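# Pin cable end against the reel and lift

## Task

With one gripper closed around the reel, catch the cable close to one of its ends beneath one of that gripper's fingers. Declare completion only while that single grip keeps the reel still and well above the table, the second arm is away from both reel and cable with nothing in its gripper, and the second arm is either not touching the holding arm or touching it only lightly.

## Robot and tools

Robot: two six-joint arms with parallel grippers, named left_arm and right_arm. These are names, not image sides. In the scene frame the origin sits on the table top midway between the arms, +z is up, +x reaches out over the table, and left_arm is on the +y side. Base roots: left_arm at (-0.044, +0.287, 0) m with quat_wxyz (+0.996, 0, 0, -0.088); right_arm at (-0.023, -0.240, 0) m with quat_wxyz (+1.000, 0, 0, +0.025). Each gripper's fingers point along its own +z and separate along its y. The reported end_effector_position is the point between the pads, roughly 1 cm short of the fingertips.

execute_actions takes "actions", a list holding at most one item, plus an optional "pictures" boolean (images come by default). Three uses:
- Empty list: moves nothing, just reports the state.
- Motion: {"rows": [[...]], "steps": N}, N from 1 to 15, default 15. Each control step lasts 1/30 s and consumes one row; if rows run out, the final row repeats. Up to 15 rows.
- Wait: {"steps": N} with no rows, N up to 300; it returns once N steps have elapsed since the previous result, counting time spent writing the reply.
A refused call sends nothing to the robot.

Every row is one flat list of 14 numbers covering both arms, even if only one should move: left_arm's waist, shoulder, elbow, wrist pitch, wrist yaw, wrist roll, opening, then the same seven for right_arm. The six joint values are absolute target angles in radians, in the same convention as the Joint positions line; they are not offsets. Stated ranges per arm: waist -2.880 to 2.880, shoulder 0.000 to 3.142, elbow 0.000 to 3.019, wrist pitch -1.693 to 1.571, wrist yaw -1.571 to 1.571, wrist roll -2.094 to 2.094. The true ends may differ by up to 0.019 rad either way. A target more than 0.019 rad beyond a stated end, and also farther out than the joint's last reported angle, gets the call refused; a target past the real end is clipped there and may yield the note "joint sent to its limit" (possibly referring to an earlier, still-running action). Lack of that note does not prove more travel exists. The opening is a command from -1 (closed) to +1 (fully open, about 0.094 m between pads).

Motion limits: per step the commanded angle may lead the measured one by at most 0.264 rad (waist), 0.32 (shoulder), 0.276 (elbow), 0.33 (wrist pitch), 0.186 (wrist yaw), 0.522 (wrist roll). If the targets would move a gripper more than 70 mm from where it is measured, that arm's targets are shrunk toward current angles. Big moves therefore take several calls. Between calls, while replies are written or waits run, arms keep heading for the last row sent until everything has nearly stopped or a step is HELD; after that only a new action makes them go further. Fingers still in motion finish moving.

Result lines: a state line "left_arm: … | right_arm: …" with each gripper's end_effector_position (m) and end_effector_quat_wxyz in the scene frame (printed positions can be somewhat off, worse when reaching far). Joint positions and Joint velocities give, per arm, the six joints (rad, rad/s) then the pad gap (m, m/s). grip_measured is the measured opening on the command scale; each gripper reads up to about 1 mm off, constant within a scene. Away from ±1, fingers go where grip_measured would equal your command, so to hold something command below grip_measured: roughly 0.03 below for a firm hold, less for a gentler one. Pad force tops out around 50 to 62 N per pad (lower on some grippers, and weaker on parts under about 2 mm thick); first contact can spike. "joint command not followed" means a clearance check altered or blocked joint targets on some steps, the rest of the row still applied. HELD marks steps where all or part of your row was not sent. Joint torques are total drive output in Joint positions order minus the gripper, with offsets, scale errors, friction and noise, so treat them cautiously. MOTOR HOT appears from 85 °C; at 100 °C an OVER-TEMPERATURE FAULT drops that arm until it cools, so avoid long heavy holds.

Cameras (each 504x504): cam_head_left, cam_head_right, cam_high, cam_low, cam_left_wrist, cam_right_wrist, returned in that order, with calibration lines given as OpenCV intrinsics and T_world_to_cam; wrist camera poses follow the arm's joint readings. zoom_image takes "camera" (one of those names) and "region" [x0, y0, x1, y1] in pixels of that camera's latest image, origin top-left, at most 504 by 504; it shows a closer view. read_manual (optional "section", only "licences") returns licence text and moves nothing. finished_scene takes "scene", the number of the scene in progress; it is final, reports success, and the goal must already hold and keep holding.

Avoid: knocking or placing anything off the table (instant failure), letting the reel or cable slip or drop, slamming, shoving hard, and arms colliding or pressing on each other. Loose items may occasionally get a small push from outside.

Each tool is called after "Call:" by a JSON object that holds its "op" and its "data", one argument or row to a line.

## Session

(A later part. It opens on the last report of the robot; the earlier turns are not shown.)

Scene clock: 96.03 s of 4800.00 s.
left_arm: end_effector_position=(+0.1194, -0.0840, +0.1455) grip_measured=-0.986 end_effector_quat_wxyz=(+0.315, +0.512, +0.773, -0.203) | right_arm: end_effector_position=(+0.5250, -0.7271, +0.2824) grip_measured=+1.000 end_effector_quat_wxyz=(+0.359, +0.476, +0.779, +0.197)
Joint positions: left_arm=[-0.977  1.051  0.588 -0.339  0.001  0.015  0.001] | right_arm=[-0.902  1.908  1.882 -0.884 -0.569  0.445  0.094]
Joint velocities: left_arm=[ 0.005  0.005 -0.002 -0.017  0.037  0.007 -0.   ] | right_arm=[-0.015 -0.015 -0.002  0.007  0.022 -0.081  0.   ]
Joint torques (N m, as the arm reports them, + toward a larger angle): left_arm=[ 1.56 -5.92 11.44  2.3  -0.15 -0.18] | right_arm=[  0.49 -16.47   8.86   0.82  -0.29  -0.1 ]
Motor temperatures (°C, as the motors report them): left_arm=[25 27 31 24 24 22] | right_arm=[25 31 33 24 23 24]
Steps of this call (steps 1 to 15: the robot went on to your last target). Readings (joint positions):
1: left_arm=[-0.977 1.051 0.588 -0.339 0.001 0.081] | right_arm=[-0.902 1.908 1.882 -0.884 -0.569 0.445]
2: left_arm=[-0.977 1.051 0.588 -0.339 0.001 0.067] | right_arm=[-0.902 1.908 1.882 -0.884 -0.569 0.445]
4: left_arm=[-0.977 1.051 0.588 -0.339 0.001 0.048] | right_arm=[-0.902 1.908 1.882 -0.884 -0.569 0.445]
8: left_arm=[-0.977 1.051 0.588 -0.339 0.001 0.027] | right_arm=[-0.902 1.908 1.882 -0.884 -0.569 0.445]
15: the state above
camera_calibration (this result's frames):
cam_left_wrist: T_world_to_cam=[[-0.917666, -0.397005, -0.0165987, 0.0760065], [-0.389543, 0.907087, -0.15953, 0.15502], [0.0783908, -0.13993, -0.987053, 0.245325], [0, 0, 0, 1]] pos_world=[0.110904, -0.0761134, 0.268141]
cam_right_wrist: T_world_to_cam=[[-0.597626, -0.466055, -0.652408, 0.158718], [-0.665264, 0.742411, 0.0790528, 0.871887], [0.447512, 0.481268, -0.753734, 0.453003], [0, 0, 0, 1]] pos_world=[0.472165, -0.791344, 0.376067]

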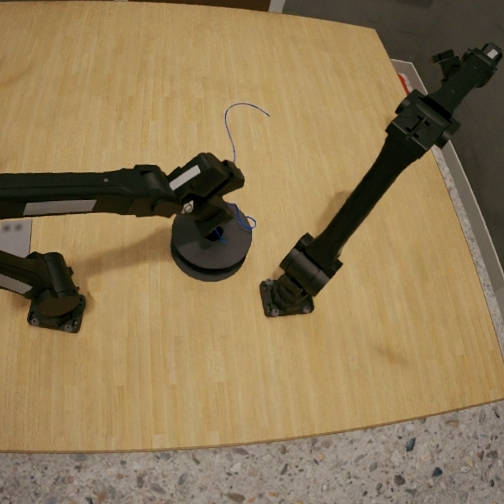

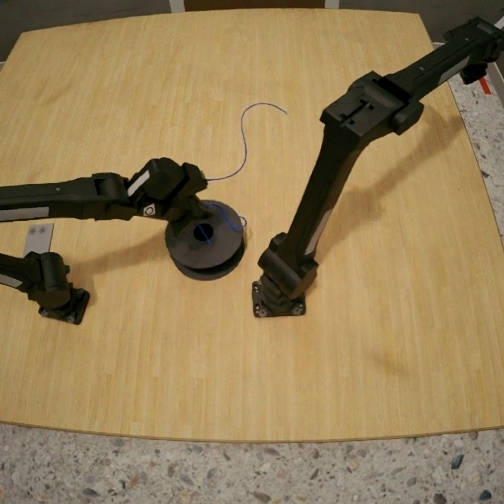

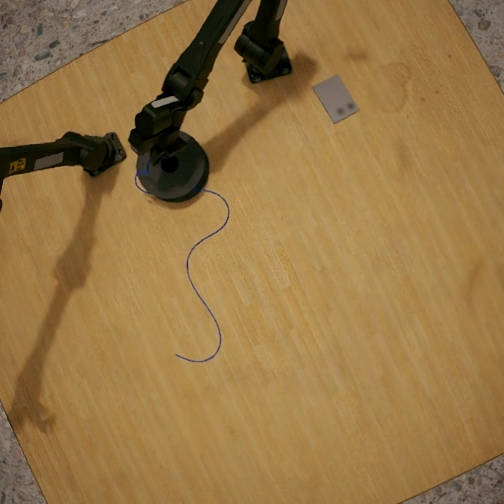

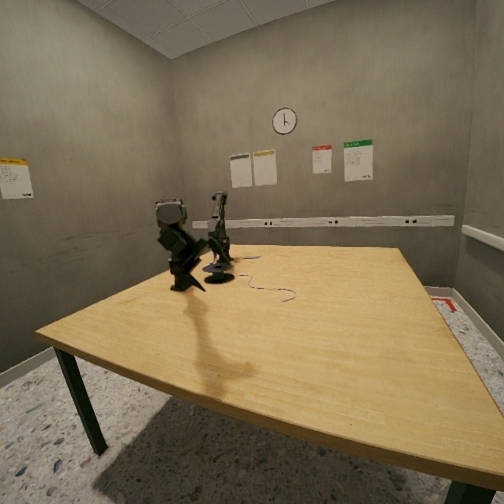

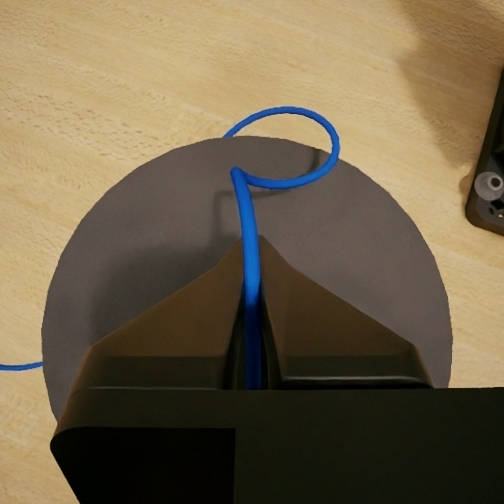

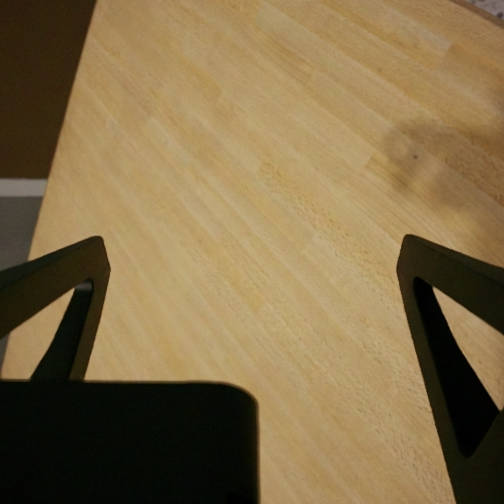

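Call:
{"op": "execute_actions", "data": {
  "actions": [
    {"rows":[[-0.94,1.07,0.6,-0.32,0,0.0,-1,-0.9,1.9,1.886,-0.884,-0.571,0.445,1],[-0.915,1.08,0.6,-0.32,0,0.04,-1,-0.9,1.9,1.886,-0.884,-0.571,0.445,1],[-0.895,1.09,0.6,-0.31,0,0.07,-1,-0.9,1.9,1.886,-0.884,-0.571,0.445,1],[-0.895,1.09,0.6,-0.31,0,0.07,-1,-0.9,1.9,1.886,-0.884,-0.571,0.445,1],[-0.895,1.11,0.57,-0.27,0,0.07,-1,-0.9,1.9,1.886,-0.884,-0.571,0.445,1],[-0.895,1.13,0.55,-0.23,0,0.07,-1,-0.9,1.9,1.886,-0.884,-0.571,0.445,1],[-0.895,1.145,0.535,-0.2,0,0.07,-1,-0.9,1.9,1.886,-0.884,-0.571,0.445,1]],"steps":15}
  ]
}}

Call:
{"op": "zoom_image", "data": {
  "camera": "cam_head_right",
  "region": [110,100,290,290]
}}

Call:
{"op": "zoom_image", "data": {
  "camera": "cam_head_left",
  "region": [120,100,300,290]
}}

Scene clock: 98.73 s of 4800.00 s.
left_arm: end_effector_position=(+0.1498, -0.0714, +0.1047) grip_measured=-0.986 end_effector_quat_wxyz=(+0.316, +0.499, +0.788, -0.177) | right_arm: end_effector_position=(+0.5250, -0.7271, +0.2824) grip_measured=+1.000 end_effector_quat_wxyz=(+0.359, +0.476, +0.779, +0.197)
Joint positions: left_arm=[-0.897  1.145  0.54  -0.224  0.001  0.055  0.001] | right_arm=[-0.902  1.908  1.882 -0.884 -0.569  0.445  0.094]
Joint velocities: left_arm=[-0.024 -0.005 -0.012  0.066  0.022  0.066  0.   ] | right_arm=[-0.005 -0.015 -0.022  0.007 -0.007 -0.037  0.   ]
Joint torques (N m, as the arm reports them, + toward a larger angle): left_arm=[ 0.26 -7.21  9.22  2.22 -0.13  0.03] | right_arm=[  0.82 -16.1    8.82   0.91  -0.28  -0.12]
Motor temperatures (°C, as the motors report them): left_arm=[25 26 31 24 24 22] | right_arm=[25 32 33 24 23 24]
Steps of this call (steps 1 to 15: the robot went on to your last target; steps 16 to 66: nothing new was sent; steps 67 to 81: all 15 steps of this action). Readings (joint positions):
67: left_arm=[-0.975 1.052 0.588 -0.339 0.001 0.012] | right_arm=[-0.902 1.908 1.882 -0.884 -0.569 0.445]
68: left_arm=[-0.969 1.053 0.588 -0.339 0.001 0.015] | right_arm=[-0.902 1.908 1.882 -0.884 -0.569 0.445]
70: left_arm=[-0.939 1.063 0.588 -0.334 0.001 0.030] | right_arm=[-0.902 1.908 1.882 -0.884 -0.569 0.445]
74: left_arm=[-0.897 1.108 0.568 -0.246 0.001 0.046] | right_arm=[-0.902 1.908 1.882 -0.884 -0.569 0.445]
81: the state above
camera_calibration (this result's frames):
cam_left_wrist: T_world_to_cam=[[-0.89546, -0.443047, -0.0431309, 0.104408], [-0.434458, 0.890958, -0.132058, 0.151592], [0.0969356, -0.0995139, -0.990303, 0.204884], [0, 0, 0, 1]] pos_world=[0.139493, -0.0684161, 0.227419]
cam_right_wrist: T_world_to_cam=[[-0.597626, -0.466055, -0.652408, 0.158718], [-0.665264, 0.742411, 0.0790528, 0.871887], [0.447512, 0.481268, -0.753734, 0.453003], [0, 0, 0, 1]] pos_world=[0.472165, -0.791344, 0.376067]

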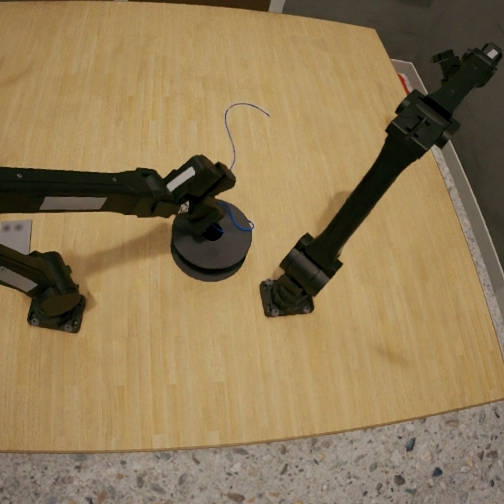

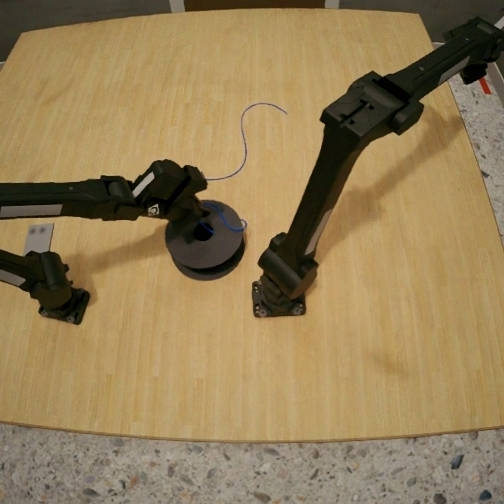

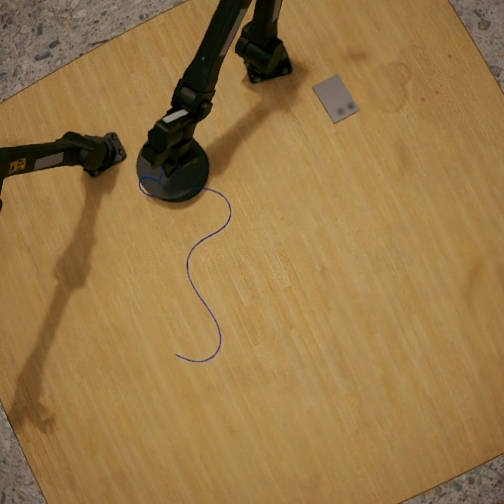

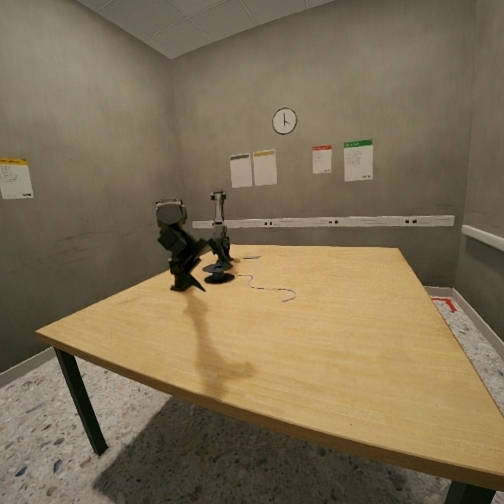

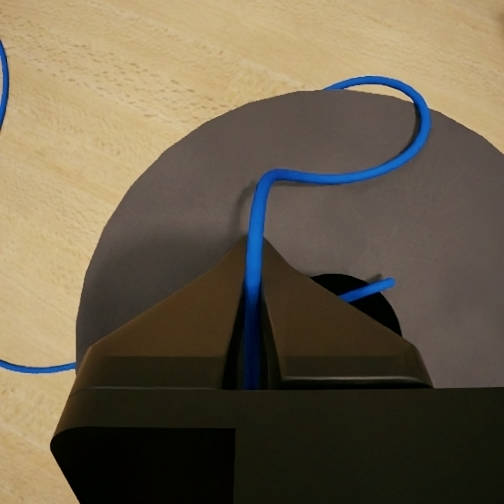

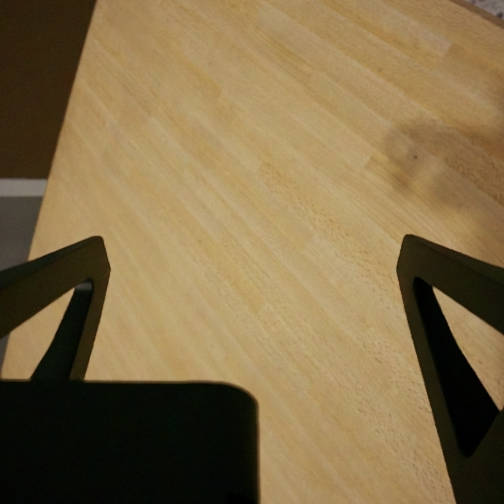

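Region (110, 100, 290, 290) of cam_head_right's 504x504 image, scaled by 2.653, with more detail than that image has; it fills the left 477 columns of this view, and the rest is white.

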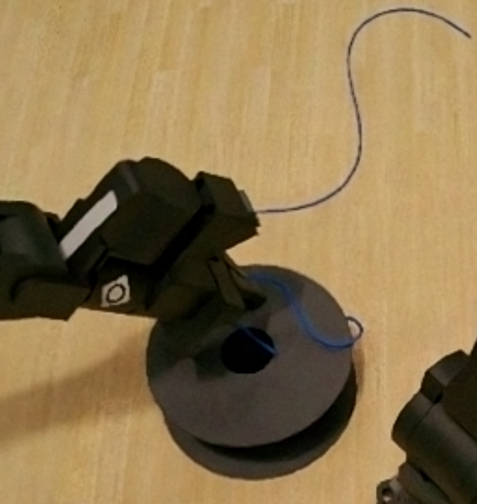

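Region (120, 100, 300, 290) of cam_head_left's 504x504 image, scaled by 2.653, with more detail than that image has; it fills the left 477 columns of this view, and the rest is white.

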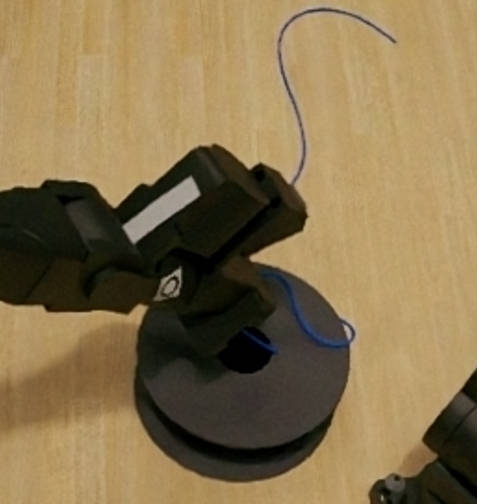

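Call:
{"op": "execute_actions", "data": {
  "actions": [
    {"rows":[[-0.87,1.145,0.535,-0.21,0,0.07,-1,-0.9,1.9,1.886,-0.884,-0.571,0.445,1],[-0.85,1.145,0.535,-0.21,0,0.07,-1,-0.9,1.9,1.886,-0.884,-0.571,0.445,1],[-0.85,1.145,0.535,-0.21,0,0.07,-1,-0.9,1.9,1.886,-0.884,-0.571,0.445,1],[-0.85,1.145,0.535,-0.21,0,0.07,-1,-0.9,1.9,1.886,-0.884,-0.571,0.445,1],[-0.85,1.16,0.52,-0.17,0,0.07,-1,-0.9,1.9,1.886,-0.884,-0.571,0.445,1],[-0.85,1.18,0.505,-0.135,0,0.07,-1,-0.9,1.9,1.886,-0.884,-0.571,0.445,1],[-0.85,1.195,0.49,-0.11,0,0.07,-1,-0.9,1.9,1.886,-0.884,-0.571,0.445,1]],"steps":15}
  ]
}}

Call:
{"op": "zoom_image", "data": {
  "camera": "cam_head_right",
  "region": [150,170,270,290]
}}

Scene clock: 100.73 s of 4800.00 s.
left_arm: end_effector_position=(+0.1637, -0.0637, +0.0869) grip_measured=-0.986 end_effector_quat_wxyz=(+0.327, +0.482, +0.794, -0.174) | right_arm: end_effector_position=(+0.5250, -0.7271, +0.2824) grip_measured=+1.000 end_effector_quat_wxyz=(+0.359, +0.476, +0.779, +0.197)
Joint positions: left_arm=[-0.858  1.186  0.501 -0.127  0.     0.058  0.001] | right_arm=[-0.902  1.908  1.882 -0.884 -0.569  0.445  0.094]
Joint velocities: left_arm=[-0.015 -0.005  0.017  0.012  0.051  0.066 -0.   ] | right_arm=[-0.005 -0.015 -0.007  0.012 -0.066 -0.051  0.   ]
Joint torques (N m, as the arm reports them, + toward a larger angle): left_arm=[ 1.29 -6.72  8.22  2.05 -0.08  0.  ] | right_arm=[  1.4  -15.92   8.79   0.85  -0.26  -0.15]
Motor temperatures (°C, as the motors report them): left_arm=[25 26 31 24 24 22] | right_arm=[25 32 33 24 23 24]
Steps of this call (steps 1 to 15: the robot went on to your last target; steps 16 to 45: nothing new was sent; steps 46 to 60: all 15 steps of this action). Readings (joint positions):
46: left_arm=[-0.896 1.145 0.540 -0.219 0.001 0.057] | right_arm=[-0.902 1.908 1.882 -0.884 -0.569 0.445]
47: left_arm=[-0.892 1.145 0.540 -0.219 0.001 0.058] | right_arm=[-0.902 1.908 1.882 -0.884 -0.569 0.445]
49: left_arm=[-0.876 1.145 0.540 -0.219 0.001 0.058] | right_arm=[-0.902 1.908 1.882 -0.884 -0.569 0.445]
53: left_arm=[-0.858 1.158 0.520 -0.151 0.001 0.058] | right_arm=[-0.902 1.908 1.882 -0.884 -0.569 0.445]
60: the state above
camera_calibration (this result's frames):
cam_left_wrist: T_world_to_cam=[[-0.877777, -0.47681, -0.0464721, 0.114754], [-0.465819, 0.87213, -0.149674, 0.153951], [0.111896, -0.109733, -0.987643, 0.183357], [0, 0, 0, 1]] pos_world=[0.151924, -0.0594288, 0.209467]
cam_right_wrist: T_world_to_cam=[[-0.597626, -0.466055, -0.652408, 0.158718], [-0.665264, 0.742411, 0.0790528, 0.871887], [0.447512, 0.481268, -0.753734, 0.453003], [0, 0, 0, 1]] pos_world=[0.472165, -0.791344, 0.376067]

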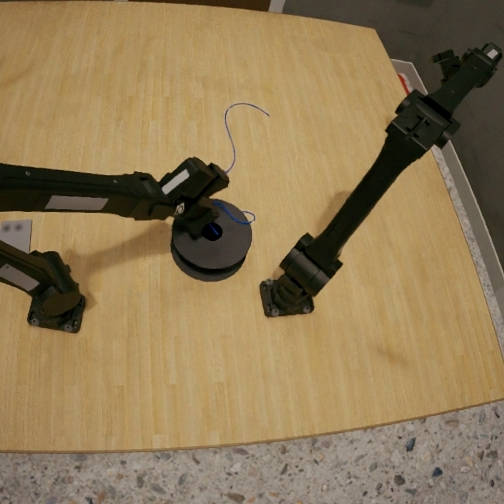

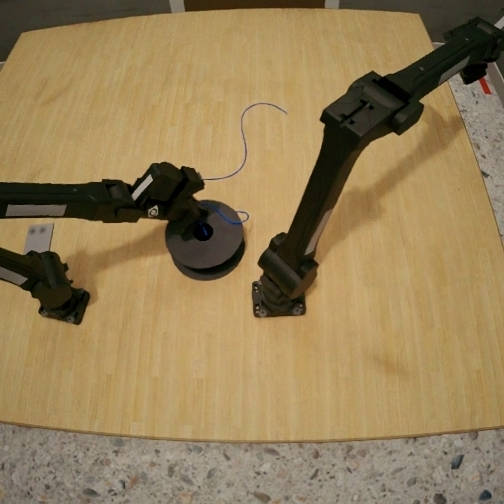

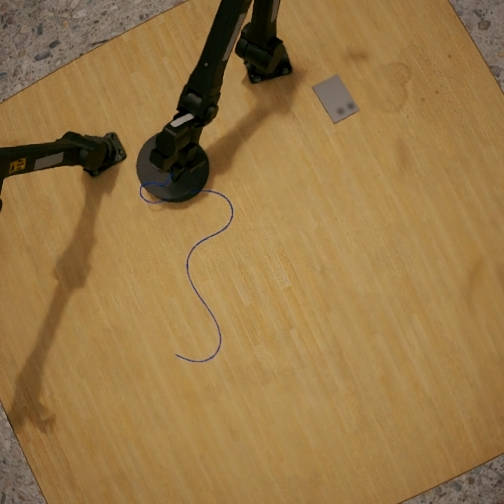

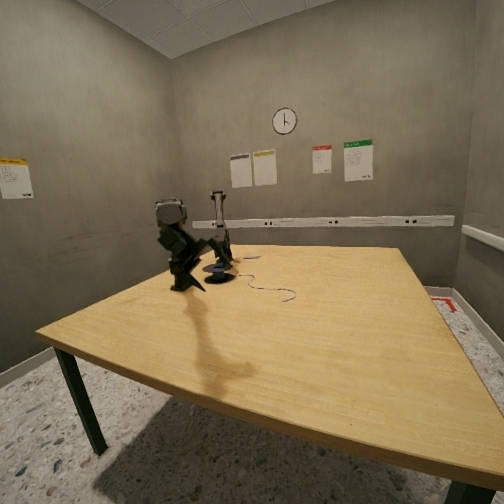

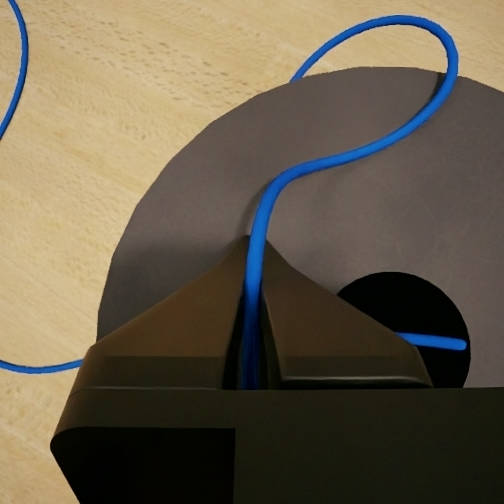

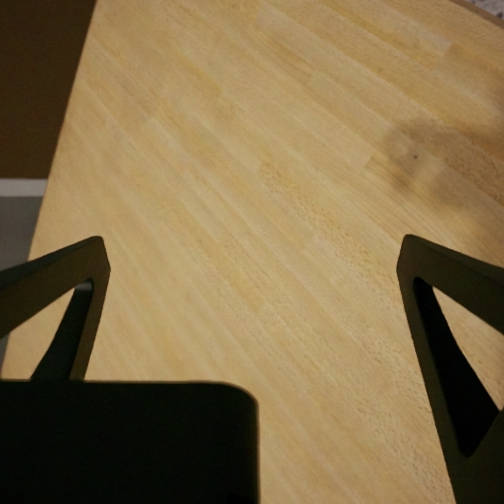

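Region (150, 170, 270, 290) of cam_head_right's 504x504 image, scaled by 4.200, with more detail than that image has.

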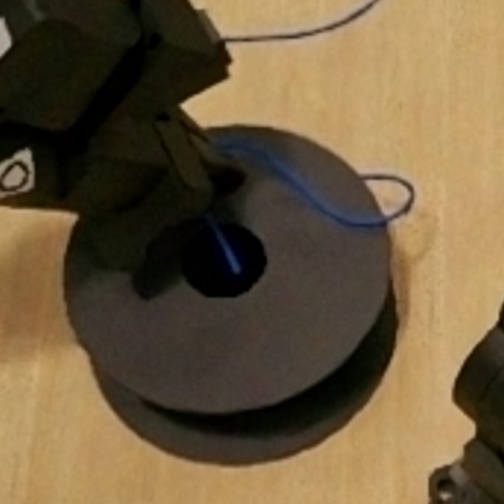

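Call:
{"op": "execute_actions", "data": {
  "actions": [
    {"rows":[[-0.85,1.195,0.49,-0.11,0,0.07,-0.85,-0.9,1.9,1.886,-0.884,-0.571,0.445,1],[-0.85,1.195,0.49,-0.11,0,0.07,-0.7,-0.9,1.9,1.886,-0.884,-0.571,0.445,1],[-0.85,1.195,0.49,-0.11,0,0.07,-0.5,-0.9,1.9,1.886,-0.884,-0.571,0.445,1],[-0.85,1.195,0.49,-0.11,0,0.07,-0.3,-0.9,1.9,1.886,-0.884,-0.571,0.445,1],[-0.85,1.195,0.49,-0.11,0,0.07,-0.3,-0.9,1.9,1.886,-0.884,-0.571,0.445,1],[-0.85,1.195,0.49,-0.11,0,0.07,-0.3,-0.9,1.9,1.886,-0.884,-0.571,0.445,1],[-0.85,1.16,0.52,-0.17,0,0.07,-0.3,-0.9,1.9,1.886,-0.884,-0.571,0.445,1],[-0.85,1.12,0.56,-0.25,0,0.07,-0.3,-0.9,1.9,1.886,-0.884,-0.571,0.445,1],[-0.85,1.09,0.6,-0.32,0,0.07,-0.3,-0.9,1.9,1.886,-0.884,-0.571,0.445,1],[-0.85,1.06,0.64,-0.38,0,0.07,-0.3,-0.9,1.9,1.886,-0.884,-0.571,0.445,1]],"steps":15}
  ],
  "pictures": false
}}

Call:
{"op": "execute_actions", "data": {
  "actions": [
    {"steps":12}
  ]
}}

Call:
{"op": "zoom_image", "data": {
  "camera": "cam_head_right",
  "region": [130,140,280,290]
}}

Scene clock: 103.60 s of 4800.00 s.
left_arm: end_effector_position=(+0.1617, -0.0604, +0.1447) grip_measured=-0.301 end_effector_quat_wxyz=(+0.326, +0.483, +0.794, -0.173) | right_arm: end_effector_position=(+0.5250, -0.7271, +0.2824) grip_measured=+1.000 end_effector_quat_wxyz=(+0.359, +0.476, +0.779, +0.197)
Joint positions: left_arm=[-0.858  1.051  0.592 -0.357  0.     0.058  0.033] | right_arm=[-0.902  1.908  1.882 -0.884 -0.569  0.445  0.094]
Joint velocities: left_arm=[ 0.005 -0.22   0.295 -0.032 -0.051  0.051  0.001] | right_arm=[ 0.005 -0.024  0.007  0.012 -0.007  0.022  0.   ]
Joint torques (N m, as the arm reports them, + toward a larger angle): left_arm=[ 1.33 -4.68 13.06  0.47 -0.1   0.02] | right_arm=[  0.84 -16.44   8.93   0.89  -0.28  -0.11]
Motor temperatures (°C, as the motors report them): left_arm=[25 26 31 24 24 22] | right_arm=[25 32 33 24 23 24]
Steps of this call (steps 1 to 15: the robot went on to your last target; steps 16 to 71: nothing new was sent; steps 72 to 86: all 15 steps of this action). Readings (joint positions):
72: left_arm=[-0.858 1.186 0.501 -0.127 0.000 0.058] | right_arm=[-0.902 1.908 1.882 -0.884 -0.569 0.445]
73: left_arm=[-0.858 1.186 0.501 -0.127 0.000 0.058] | right_arm=[-0.902 1.908 1.882 -0.884 -0.569 0.445]
75: left_arm=[-0.858 1.186 0.501 -0.127 0.000 0.058] | right_arm=[-0.902 1.908 1.882 -0.884 -0.569 0.445]
79: left_arm=[-0.858 1.175 0.505 -0.156 0.000 0.058] | right_arm=[-0.902 1.908 1.882 -0.884 -0.569 0.445]
86: the state above

Scene clock: 104.00 s of 4800.00 s.
left_arm: end_effector_position=(+0.1639, -0.0641, +0.1538) grip_measured=-0.301 end_effector_quat_wxyz=(+0.331, +0.482, +0.792, -0.176) | right_arm: end_effector_position=(+0.5250, -0.7271, +0.2824) grip_measured=+1.000 end_effector_quat_wxyz=(+0.359, +0.476, +0.779, +0.197)
Joint positions: left_arm=[-0.858  1.046  0.609 -0.365  0.     0.058  0.033] | right_arm=[-0.902  1.908  1.882 -0.884 -0.569  0.445  0.094]
Joint velocities: left_arm=[-0.005  0.015  0.007 -0.007 -0.037 -0.007  0.001] | right_arm=[-0.005 -0.015 -0.022  0.007  0.051 -0.066  0.   ]
Joint torques (N m, as the arm reports them, + toward a larger angle): left_arm=[ 1.32 -5.59 13.35  0.81 -0.09  0.03] | right_arm=[  0.6  -16.21   8.75   0.83  -0.33  -0.08]
Motor temperatures (°C, as the motors report them): left_arm=[25 26 31 24 24 22] | right_arm=[25 32 33 24 23 24]
Steps of this call (steps 1 to 12: the robot went on to your last target). Readings (joint positions):
1: left_arm=[-0.858 1.046 0.601 -0.357 0.000 0.058] | right_arm=[-0.902 1.908 1.882 -0.884 -0.569 0.445]
2: left_arm=[-0.858 1.045 0.607 -0.358 0.000 0.058] | right_arm=[-0.902 1.908 1.882 -0.884 -0.569 0.445]
4: left_arm=[-0.858 1.045 0.609 -0.359 0.000 0.058] | right_arm=[-0.902 1.908 1.882 -0.884 -0.569 0.445]
8: left_arm=[-0.858 1.046 0.609 -0.365 0.000 0.058] | right_arm=[-0.902 1.908 1.882 -0.884 -0.569 0.445]
12: the state above
camera_calibration (this result's frames):
cam_left_wrist: T_world_to_cam=[[-0.877679, -0.47693, -0.0470877, 0.11795], [-0.464822, 0.871065, -0.158699, 0.16552], [0.116705, -0.117399, -0.986204, 0.247875], [0, 0, 0, 1]] pos_world=[0.151531, -0.058825, 0.276277]
cam_right_wrist: T_world_to_cam=[[-0.597626, -0.466055, -0.652408, 0.158718], [-0.665264, 0.742411, 0.0790528, 0.871887], [0.447512, 0.481268, -0.753734, 0.453003], [0, 0, 0, 1]] pos_world=[0.472165, -0.791344, 0.376067]

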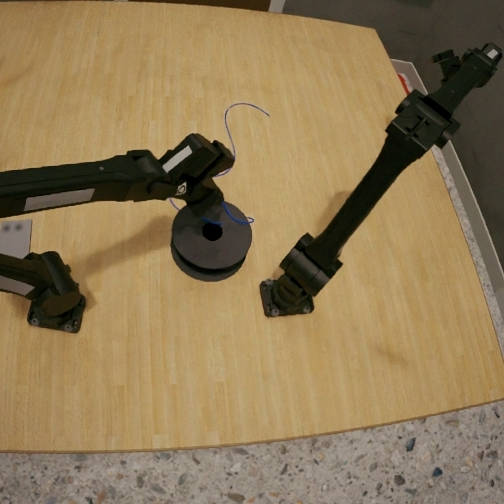

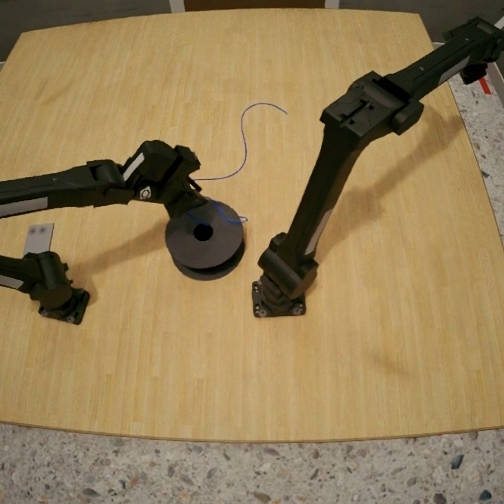

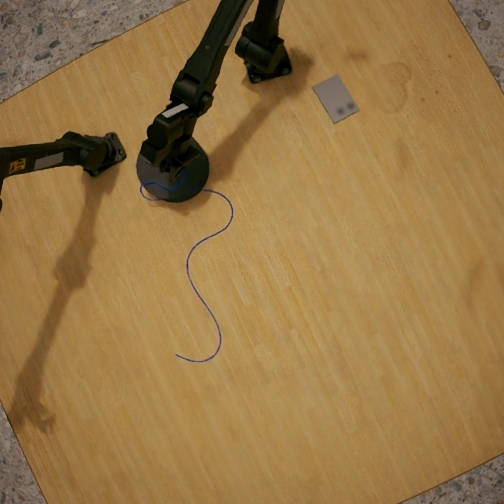

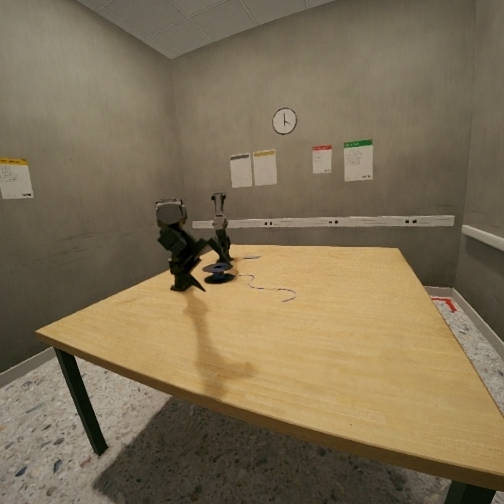

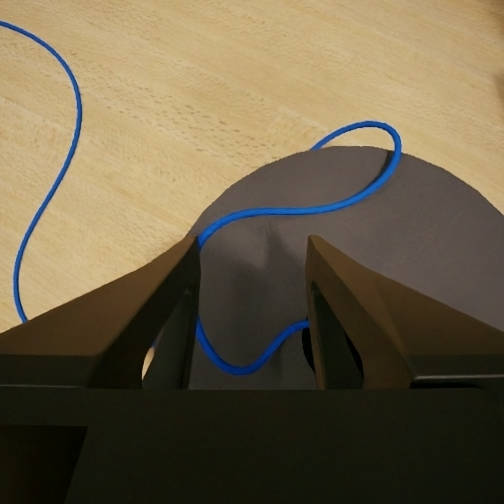

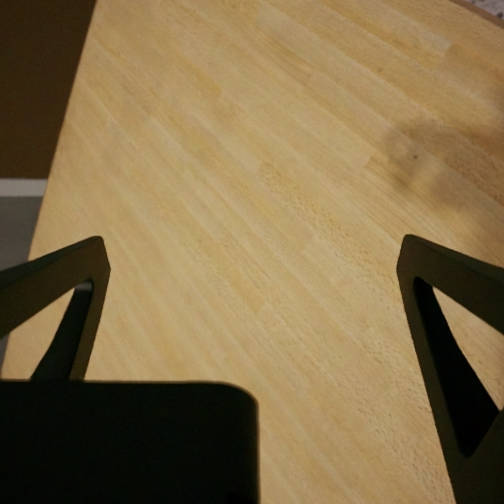

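Region (130, 140, 280, 290) of cam_head_right's 504x504 image, scaled by 3.360, with more detail than that image has.

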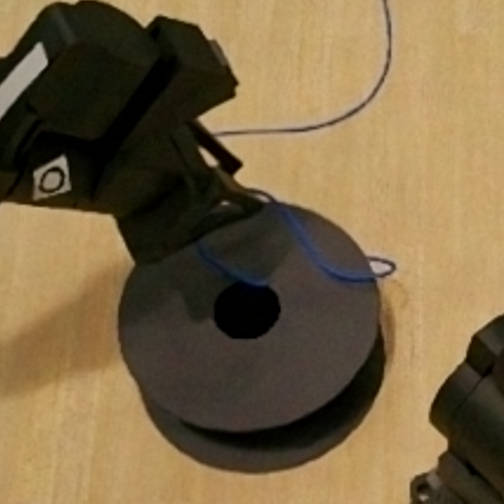

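Call:
{"op": "execute_actions", "data": {
  "actions": [
    {"rows":[[-0.85,1.05,0.68,-0.45,0,0.1,-0.1,-0.9,1.9,1.886,-0.884,-0.571,0.445,1],[-0.85,1.09,0.76,-0.58,0,0.2,0.2,-0.9,1.9,1.886,-0.884,-0.571,0.445,1],[-0.85,1.15,0.84,-0.71,0,0.3,0.5,-0.9,1.9,1.886,-0.884,-0.571,0.445,1],[-0.85,1.21,0.91,-0.84,0,0.4,0.8,-0.9,1.9,1.886,-0.884,-0.571,0.445,1],[-0.85,1.27,0.98,-0.96,0,0.5,1,-0.9,1.9,1.886,-0.884,-0.571,0.445,1],[-0.846,1.33,1.05,-1.07,0,0.55,1,-0.9,1.9,1.886,-0.884,-0.571,0.445,1],[-0.846,1.39,1.11,-1.17,0,0.55,1,-0.9,1.9,1.886,-0.884,-0.571,0.445,1],[-0.846,1.44,1.15,-1.26,0,0.55,1,-0.9,1.9,1.886,-0.884,-0.571,0.445,1]],"steps":15}
  ],
  "pictures": false
}}

Call:
{"op": "execute_actions", "data": {
  "actions": [
    {"steps":15}
  ]
}}

Scene clock: 108.60 s of 4800.00 s.
left_arm: end_effector_position=(+0.1662, -0.0680, +0.1481) grip_measured=+1.000 end_effector_quat_wxyz=(+0.004, +0.696, +0.718, -0.001) | right_arm: end_effector_position=(+0.5250, -0.7271, +0.2824) grip_measured=+1.000 end_effector_quat_wxyz=(+0.359, +0.476, +0.779, +0.197)
Joint positions: left_arm=[-0.858  1.461  1.14  -1.241  0.     0.505  0.094] | right_arm=[-0.902  1.908  1.882 -0.884 -0.569  0.445  0.094]
Joint velocities: left_arm=[ 0.005 -0.054 -0.017 -0.144 -0.022  0.168  0.   ] | right_arm=[-0.015 -0.005 -0.002  0.012  0.037  0.007  0.   ]
Joint torques (N m, as the arm reports them, + toward a larger angle): left_arm=[  1.59 -15.1   10.51  -0.34  -0.04   0.02] | right_arm=[  0.47 -16.61   8.78   0.95  -0.26  -0.12]
Motor temperatures (°C, as the motors report them): left_arm=[25 26 32 24 24 22] | right_arm=[25 32 33 24 23 24]
Steps of this call (steps 1 to 30: the robot went on to your last target; steps 31 to 123: nothing new was sent; steps 124 to 138: all 15 steps of this action). Readings (joint positions):
124: left_arm=[-0.858 1.046 0.612 -0.382 0.000 0.063] | right_arm=[-0.902 1.908 1.882 -0.884 -0.569 0.445]
125: left_arm=[-0.858 1.050 0.629 -0.435 0.000 0.085] | right_arm=[-0.902 1.908 1.882 -0.884 -0.569 0.445]
127: left_arm=[-0.858 1.091 0.712 -0.629 0.000 0.172] | right_arm=[-0.902 1.908 1.882 -0.884 -0.569 0.445]
131: left_arm=[-0.858 1.313 1.018 -1.062 0.000 0.381] | right_arm=[-0.902 1.908 1.882 -0.884 -0.569 0.445]
138: the state above

Scene clock: 109.10 s of 4800.00 s.
left_arm: end_effector_position=(+0.1653, -0.0664, +0.1548) grip_measured=+1.000 end_effector_quat_wxyz=(+0.010, +0.707, +0.707, -0.003) | right_arm: end_effector_position=(+0.5250, -0.7271, +0.2824) grip_measured=+1.000 end_effector_quat_wxyz=(+0.359, +0.476, +0.779, +0.197)
Joint positions: left_arm=[-0.858  1.444  1.14  -1.247  0.     0.537  0.094] | right_arm=[-0.902  1.908  1.882 -0.884 -0.569  0.445  0.094]
Joint velocities: left_arm=[ 0.005 -0.005 -0.007 -0.007  0.007 -0.022  0.   ] | right_arm=[-0.015  0.015 -0.002 -0.002 -0.081 -0.066  0.   ]
Joint torques (N m, as the arm reports them, + toward a larger angle): left_arm=[  1.6  -13.43  10.69  -0.49  -0.04   0.03] | right_arm=[  1.13 -16.13   8.97   0.87  -0.3   -0.15]
Motor temperatures (°C, as the motors report them): left_arm=[25 26 32 24 24 22] | right_arm=[25 32 33 24 23 24]
Steps of this call (steps 1 to 15: the robot went on to your last target). Readings (joint positions):
1: left_arm=[-0.858 1.458 1.140 -1.244 0.000 0.511] | right_arm=[-0.902 1.908 1.882 -0.884 -0.569 0.445]
2: left_arm=[-0.858 1.454 1.140 -1.245 0.000 0.517] | right_arm=[-0.902 1.908 1.882 -0.884 -0.569 0.445]
4: left_arm=[-0.858 1.449 1.140 -1.247 0.000 0.524] | right_arm=[-0.902 1.908 1.882 -0.884 -0.569 0.445]
8: left_arm=[-0.858 1.444 1.140 -1.247 0.000 0.532] | right_arm=[-0.902 1.908 1.882 -0.884 -0.569 0.445]
15: the state above
camera_calibration (this result's frames):
cam_left_wrist: T_world_to_cam=[[-0.999843, 0.00231544, -0.0175942, 0.165578], [-0.00787461, 0.830604, 0.556807, -0.0205796], [0.0159031, 0.556858, -0.830455, 0.285778], [0, 0, 0, 1]] pos_world=[0.160845, -0.142428, 0.251698]
cam_right_wrist: T_world_to_cam=[[-0.597626, -0.466055, -0.652408, 0.158718], [-0.665264, 0.742411, 0.0790528, 0.871887], [0.447512, 0.481268, -0.753734, 0.453003], [0, 0, 0, 1]] pos_world=[0.472165, -0.791344, 0.376067]

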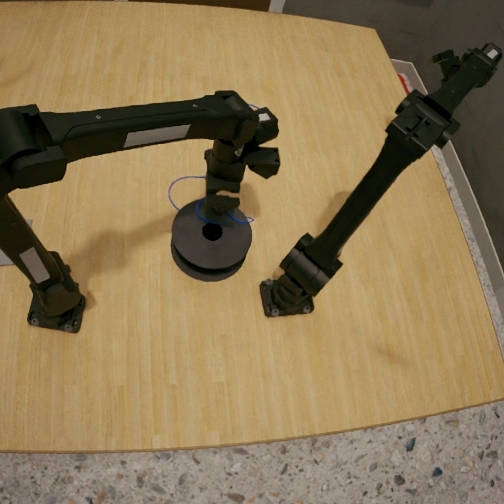

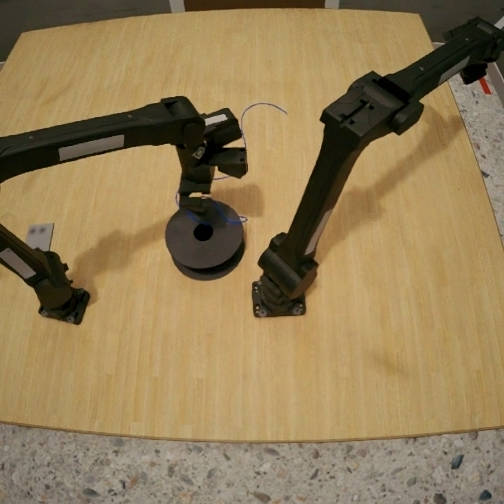

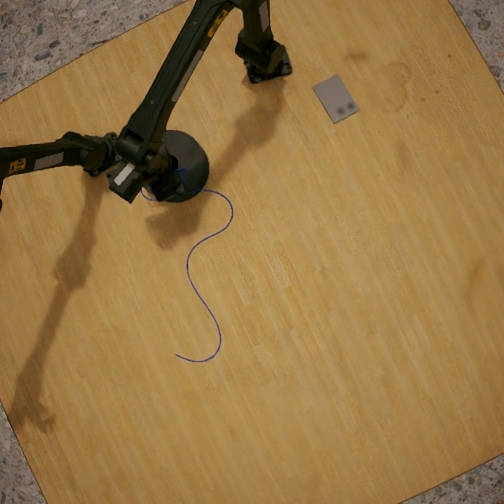

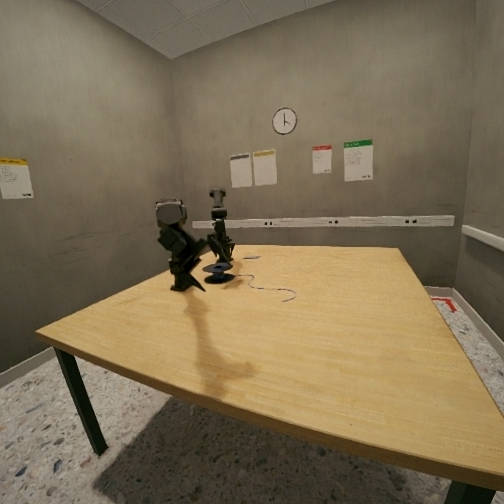

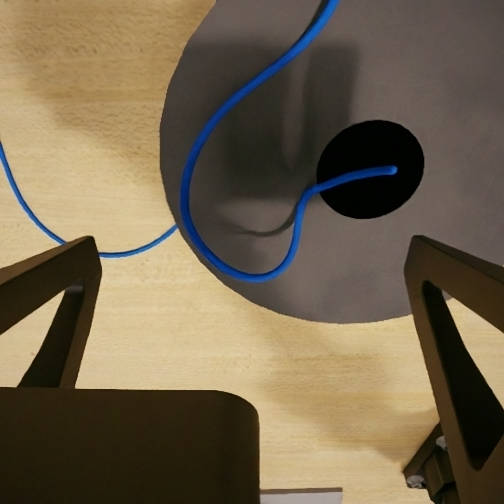

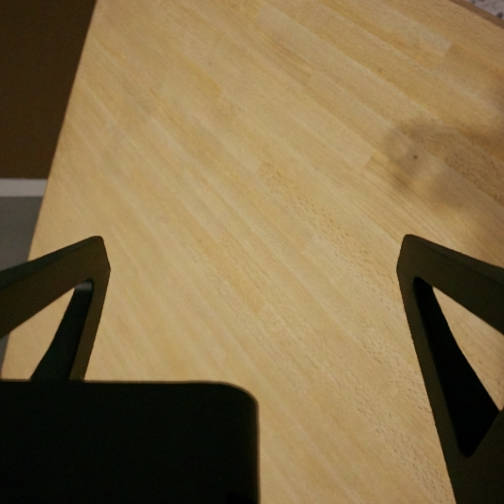

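Call:
{"op": "execute_actions", "data": {
  "actions": [
    {"rows":[[-0.83,1.446,1.133,-1.258,0,0.56,1,-0.9,1.9,1.886,-0.884,-0.571,0.445,1],[-0.83,1.446,1.12,-1.24,0,0.56,1,-0.9,1.9,1.886,-0.884,-0.571,0.445,1],[-0.83,1.46,1.1,-1.21,0,0.56,1,-0.9,1.9,1.886,-0.884,-0.571,0.445,1],[-0.83,1.475,1.08,-1.175,0,0.56,1,-0.9,1.9,1.886,-0.884,-0.571,0.445,1],[-0.83,1.49,1.055,-1.14,0,0.56,1,-0.9,1.9,1.886,-0.884,-0.571,0.445,1],[-0.83,1.505,1.035,-1.105,0,0.56,1,-0.9,1.9,1.886,-0.884,-0.571,0.445,1],[-0.83,1.512,1.02,-1.085,0,0.56,1,-0.9,1.9,1.886,-0.884,-0.571,0.445,1]],"steps":15}
  ]
}}

Scene clock: 112.33 s of 4800.00 s.
left_arm: end_effector_position=(+0.1665, -0.0535, +0.0871) grip_measured=+1.000 end_effector_quat_wxyz=(-0.008, +0.704, +0.710, +0.002) | right_arm: end_effector_position=(+0.5250, -0.7271, +0.2824) grip_measured=+1.000 end_effector_quat_wxyz=(+0.359, +0.476, +0.779, +0.197)
Joint positions: left_arm=[-0.839  1.512  1.022 -1.098  0.001  0.548  0.094] | right_arm=[-0.902  1.908  1.882 -0.884 -0.569  0.445  0.094]
Joint velocities: left_arm=[ 0.015 -0.024 -0.002 -0.007  0.037 -0.051  0.   ] | right_arm=[-0.015 -0.005  0.002 -0.007 -0.007 -0.037  0.   ]
Joint torques (N m, as the arm reports them, + toward a larger angle): left_arm=[  1.38 -13.84   8.76   0.63  -0.06   0.03] | right_arm=[  0.6  -15.91   8.9    0.9   -0.3   -0.15]
Motor temperatures (°C, as the motors report them): left_arm=[25 26 32 24 24 22] | right_arm=[25 32 33 24 23 24]
Steps of this call (steps 1 to 15: the robot went on to your last target; steps 16 to 82: nothing new was sent; steps 83 to 97: all 15 steps of this action). Readings (joint positions):
83: left_arm=[-0.857 1.444 1.140 -1.247 0.000 0.539] | right_arm=[-0.902 1.908 1.882 -0.884 -0.569 0.445]
84: left_arm=[-0.855 1.444 1.140 -1.247 0.000 0.541] | right_arm=[-0.902 1.908 1.882 -0.884 -0.569 0.445]
86: left_arm=[-0.848 1.444 1.126 -1.225 0.000 0.543] | right_arm=[-0.902 1.908 1.882 -0.884 -0.569 0.445]
90: left_arm=[-0.840 1.465 1.056 -1.125 0.000 0.545] | right_arm=[-0.902 1.908 1.882 -0.884 -0.569 0.445]
97: the state above
camera_calibration (this result's frames):
cam_left_wrist: T_world_to_cam=[[-0.999981, -0.00583261, 0.0021963, 0.163404], [-0.00346105, 0.812761, 0.582587, 0.00240871], [-0.00518307, 0.582568, -0.812766, 0.225633], [0, 0, 0, 1]] pos_world=[0.164579, -0.132451, 0.181625]
cam_right_wrist: T_world_to_cam=[[-0.597626, -0.466055, -0.652408, 0.158718], [-0.665264, 0.742411, 0.0790528, 0.871887], [0.447512, 0.481268, -0.753734, 0.453003], [0, 0, 0, 1]] pos_world=[0.472165, -0.791344, 0.376067]

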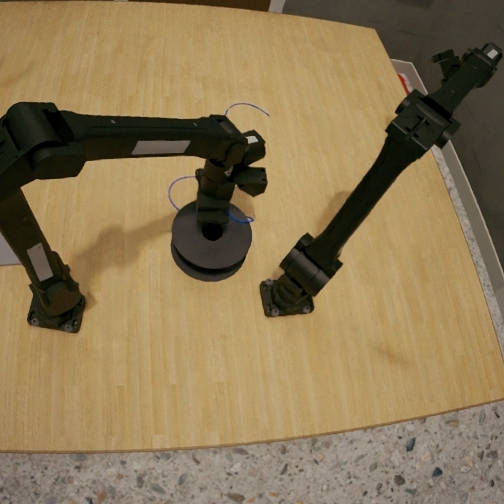

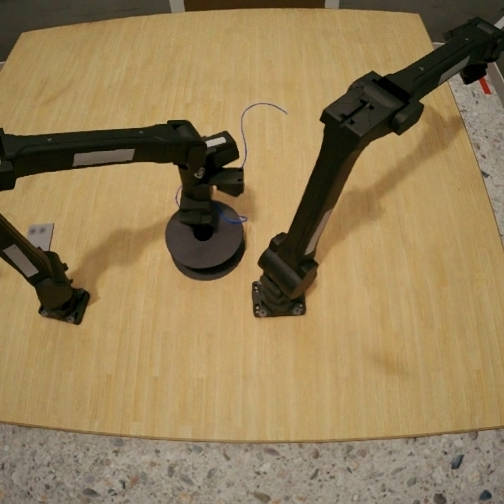

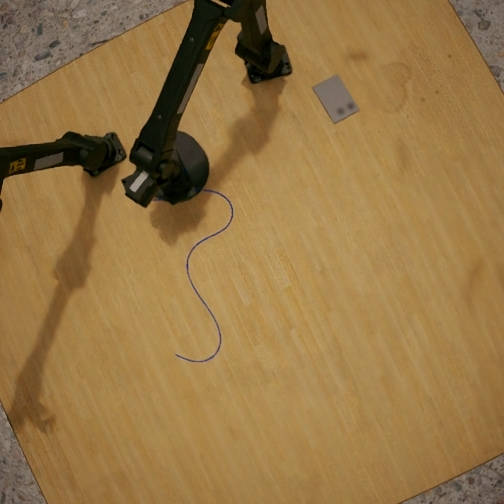

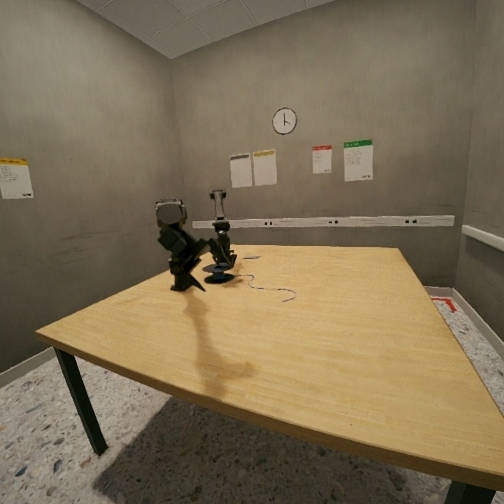

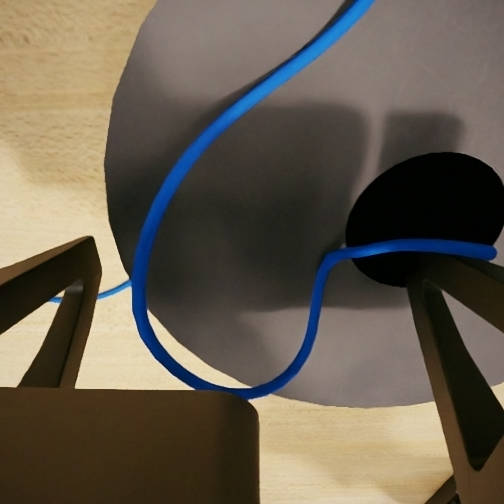

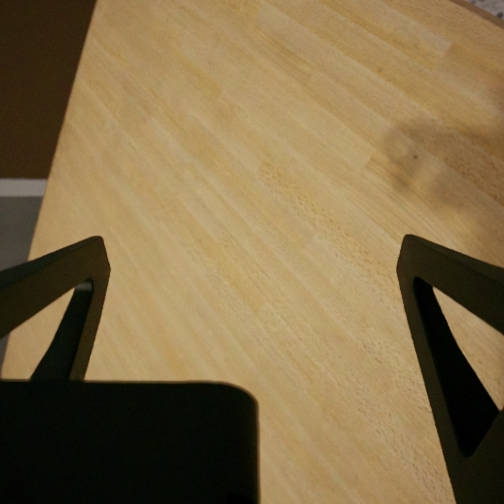

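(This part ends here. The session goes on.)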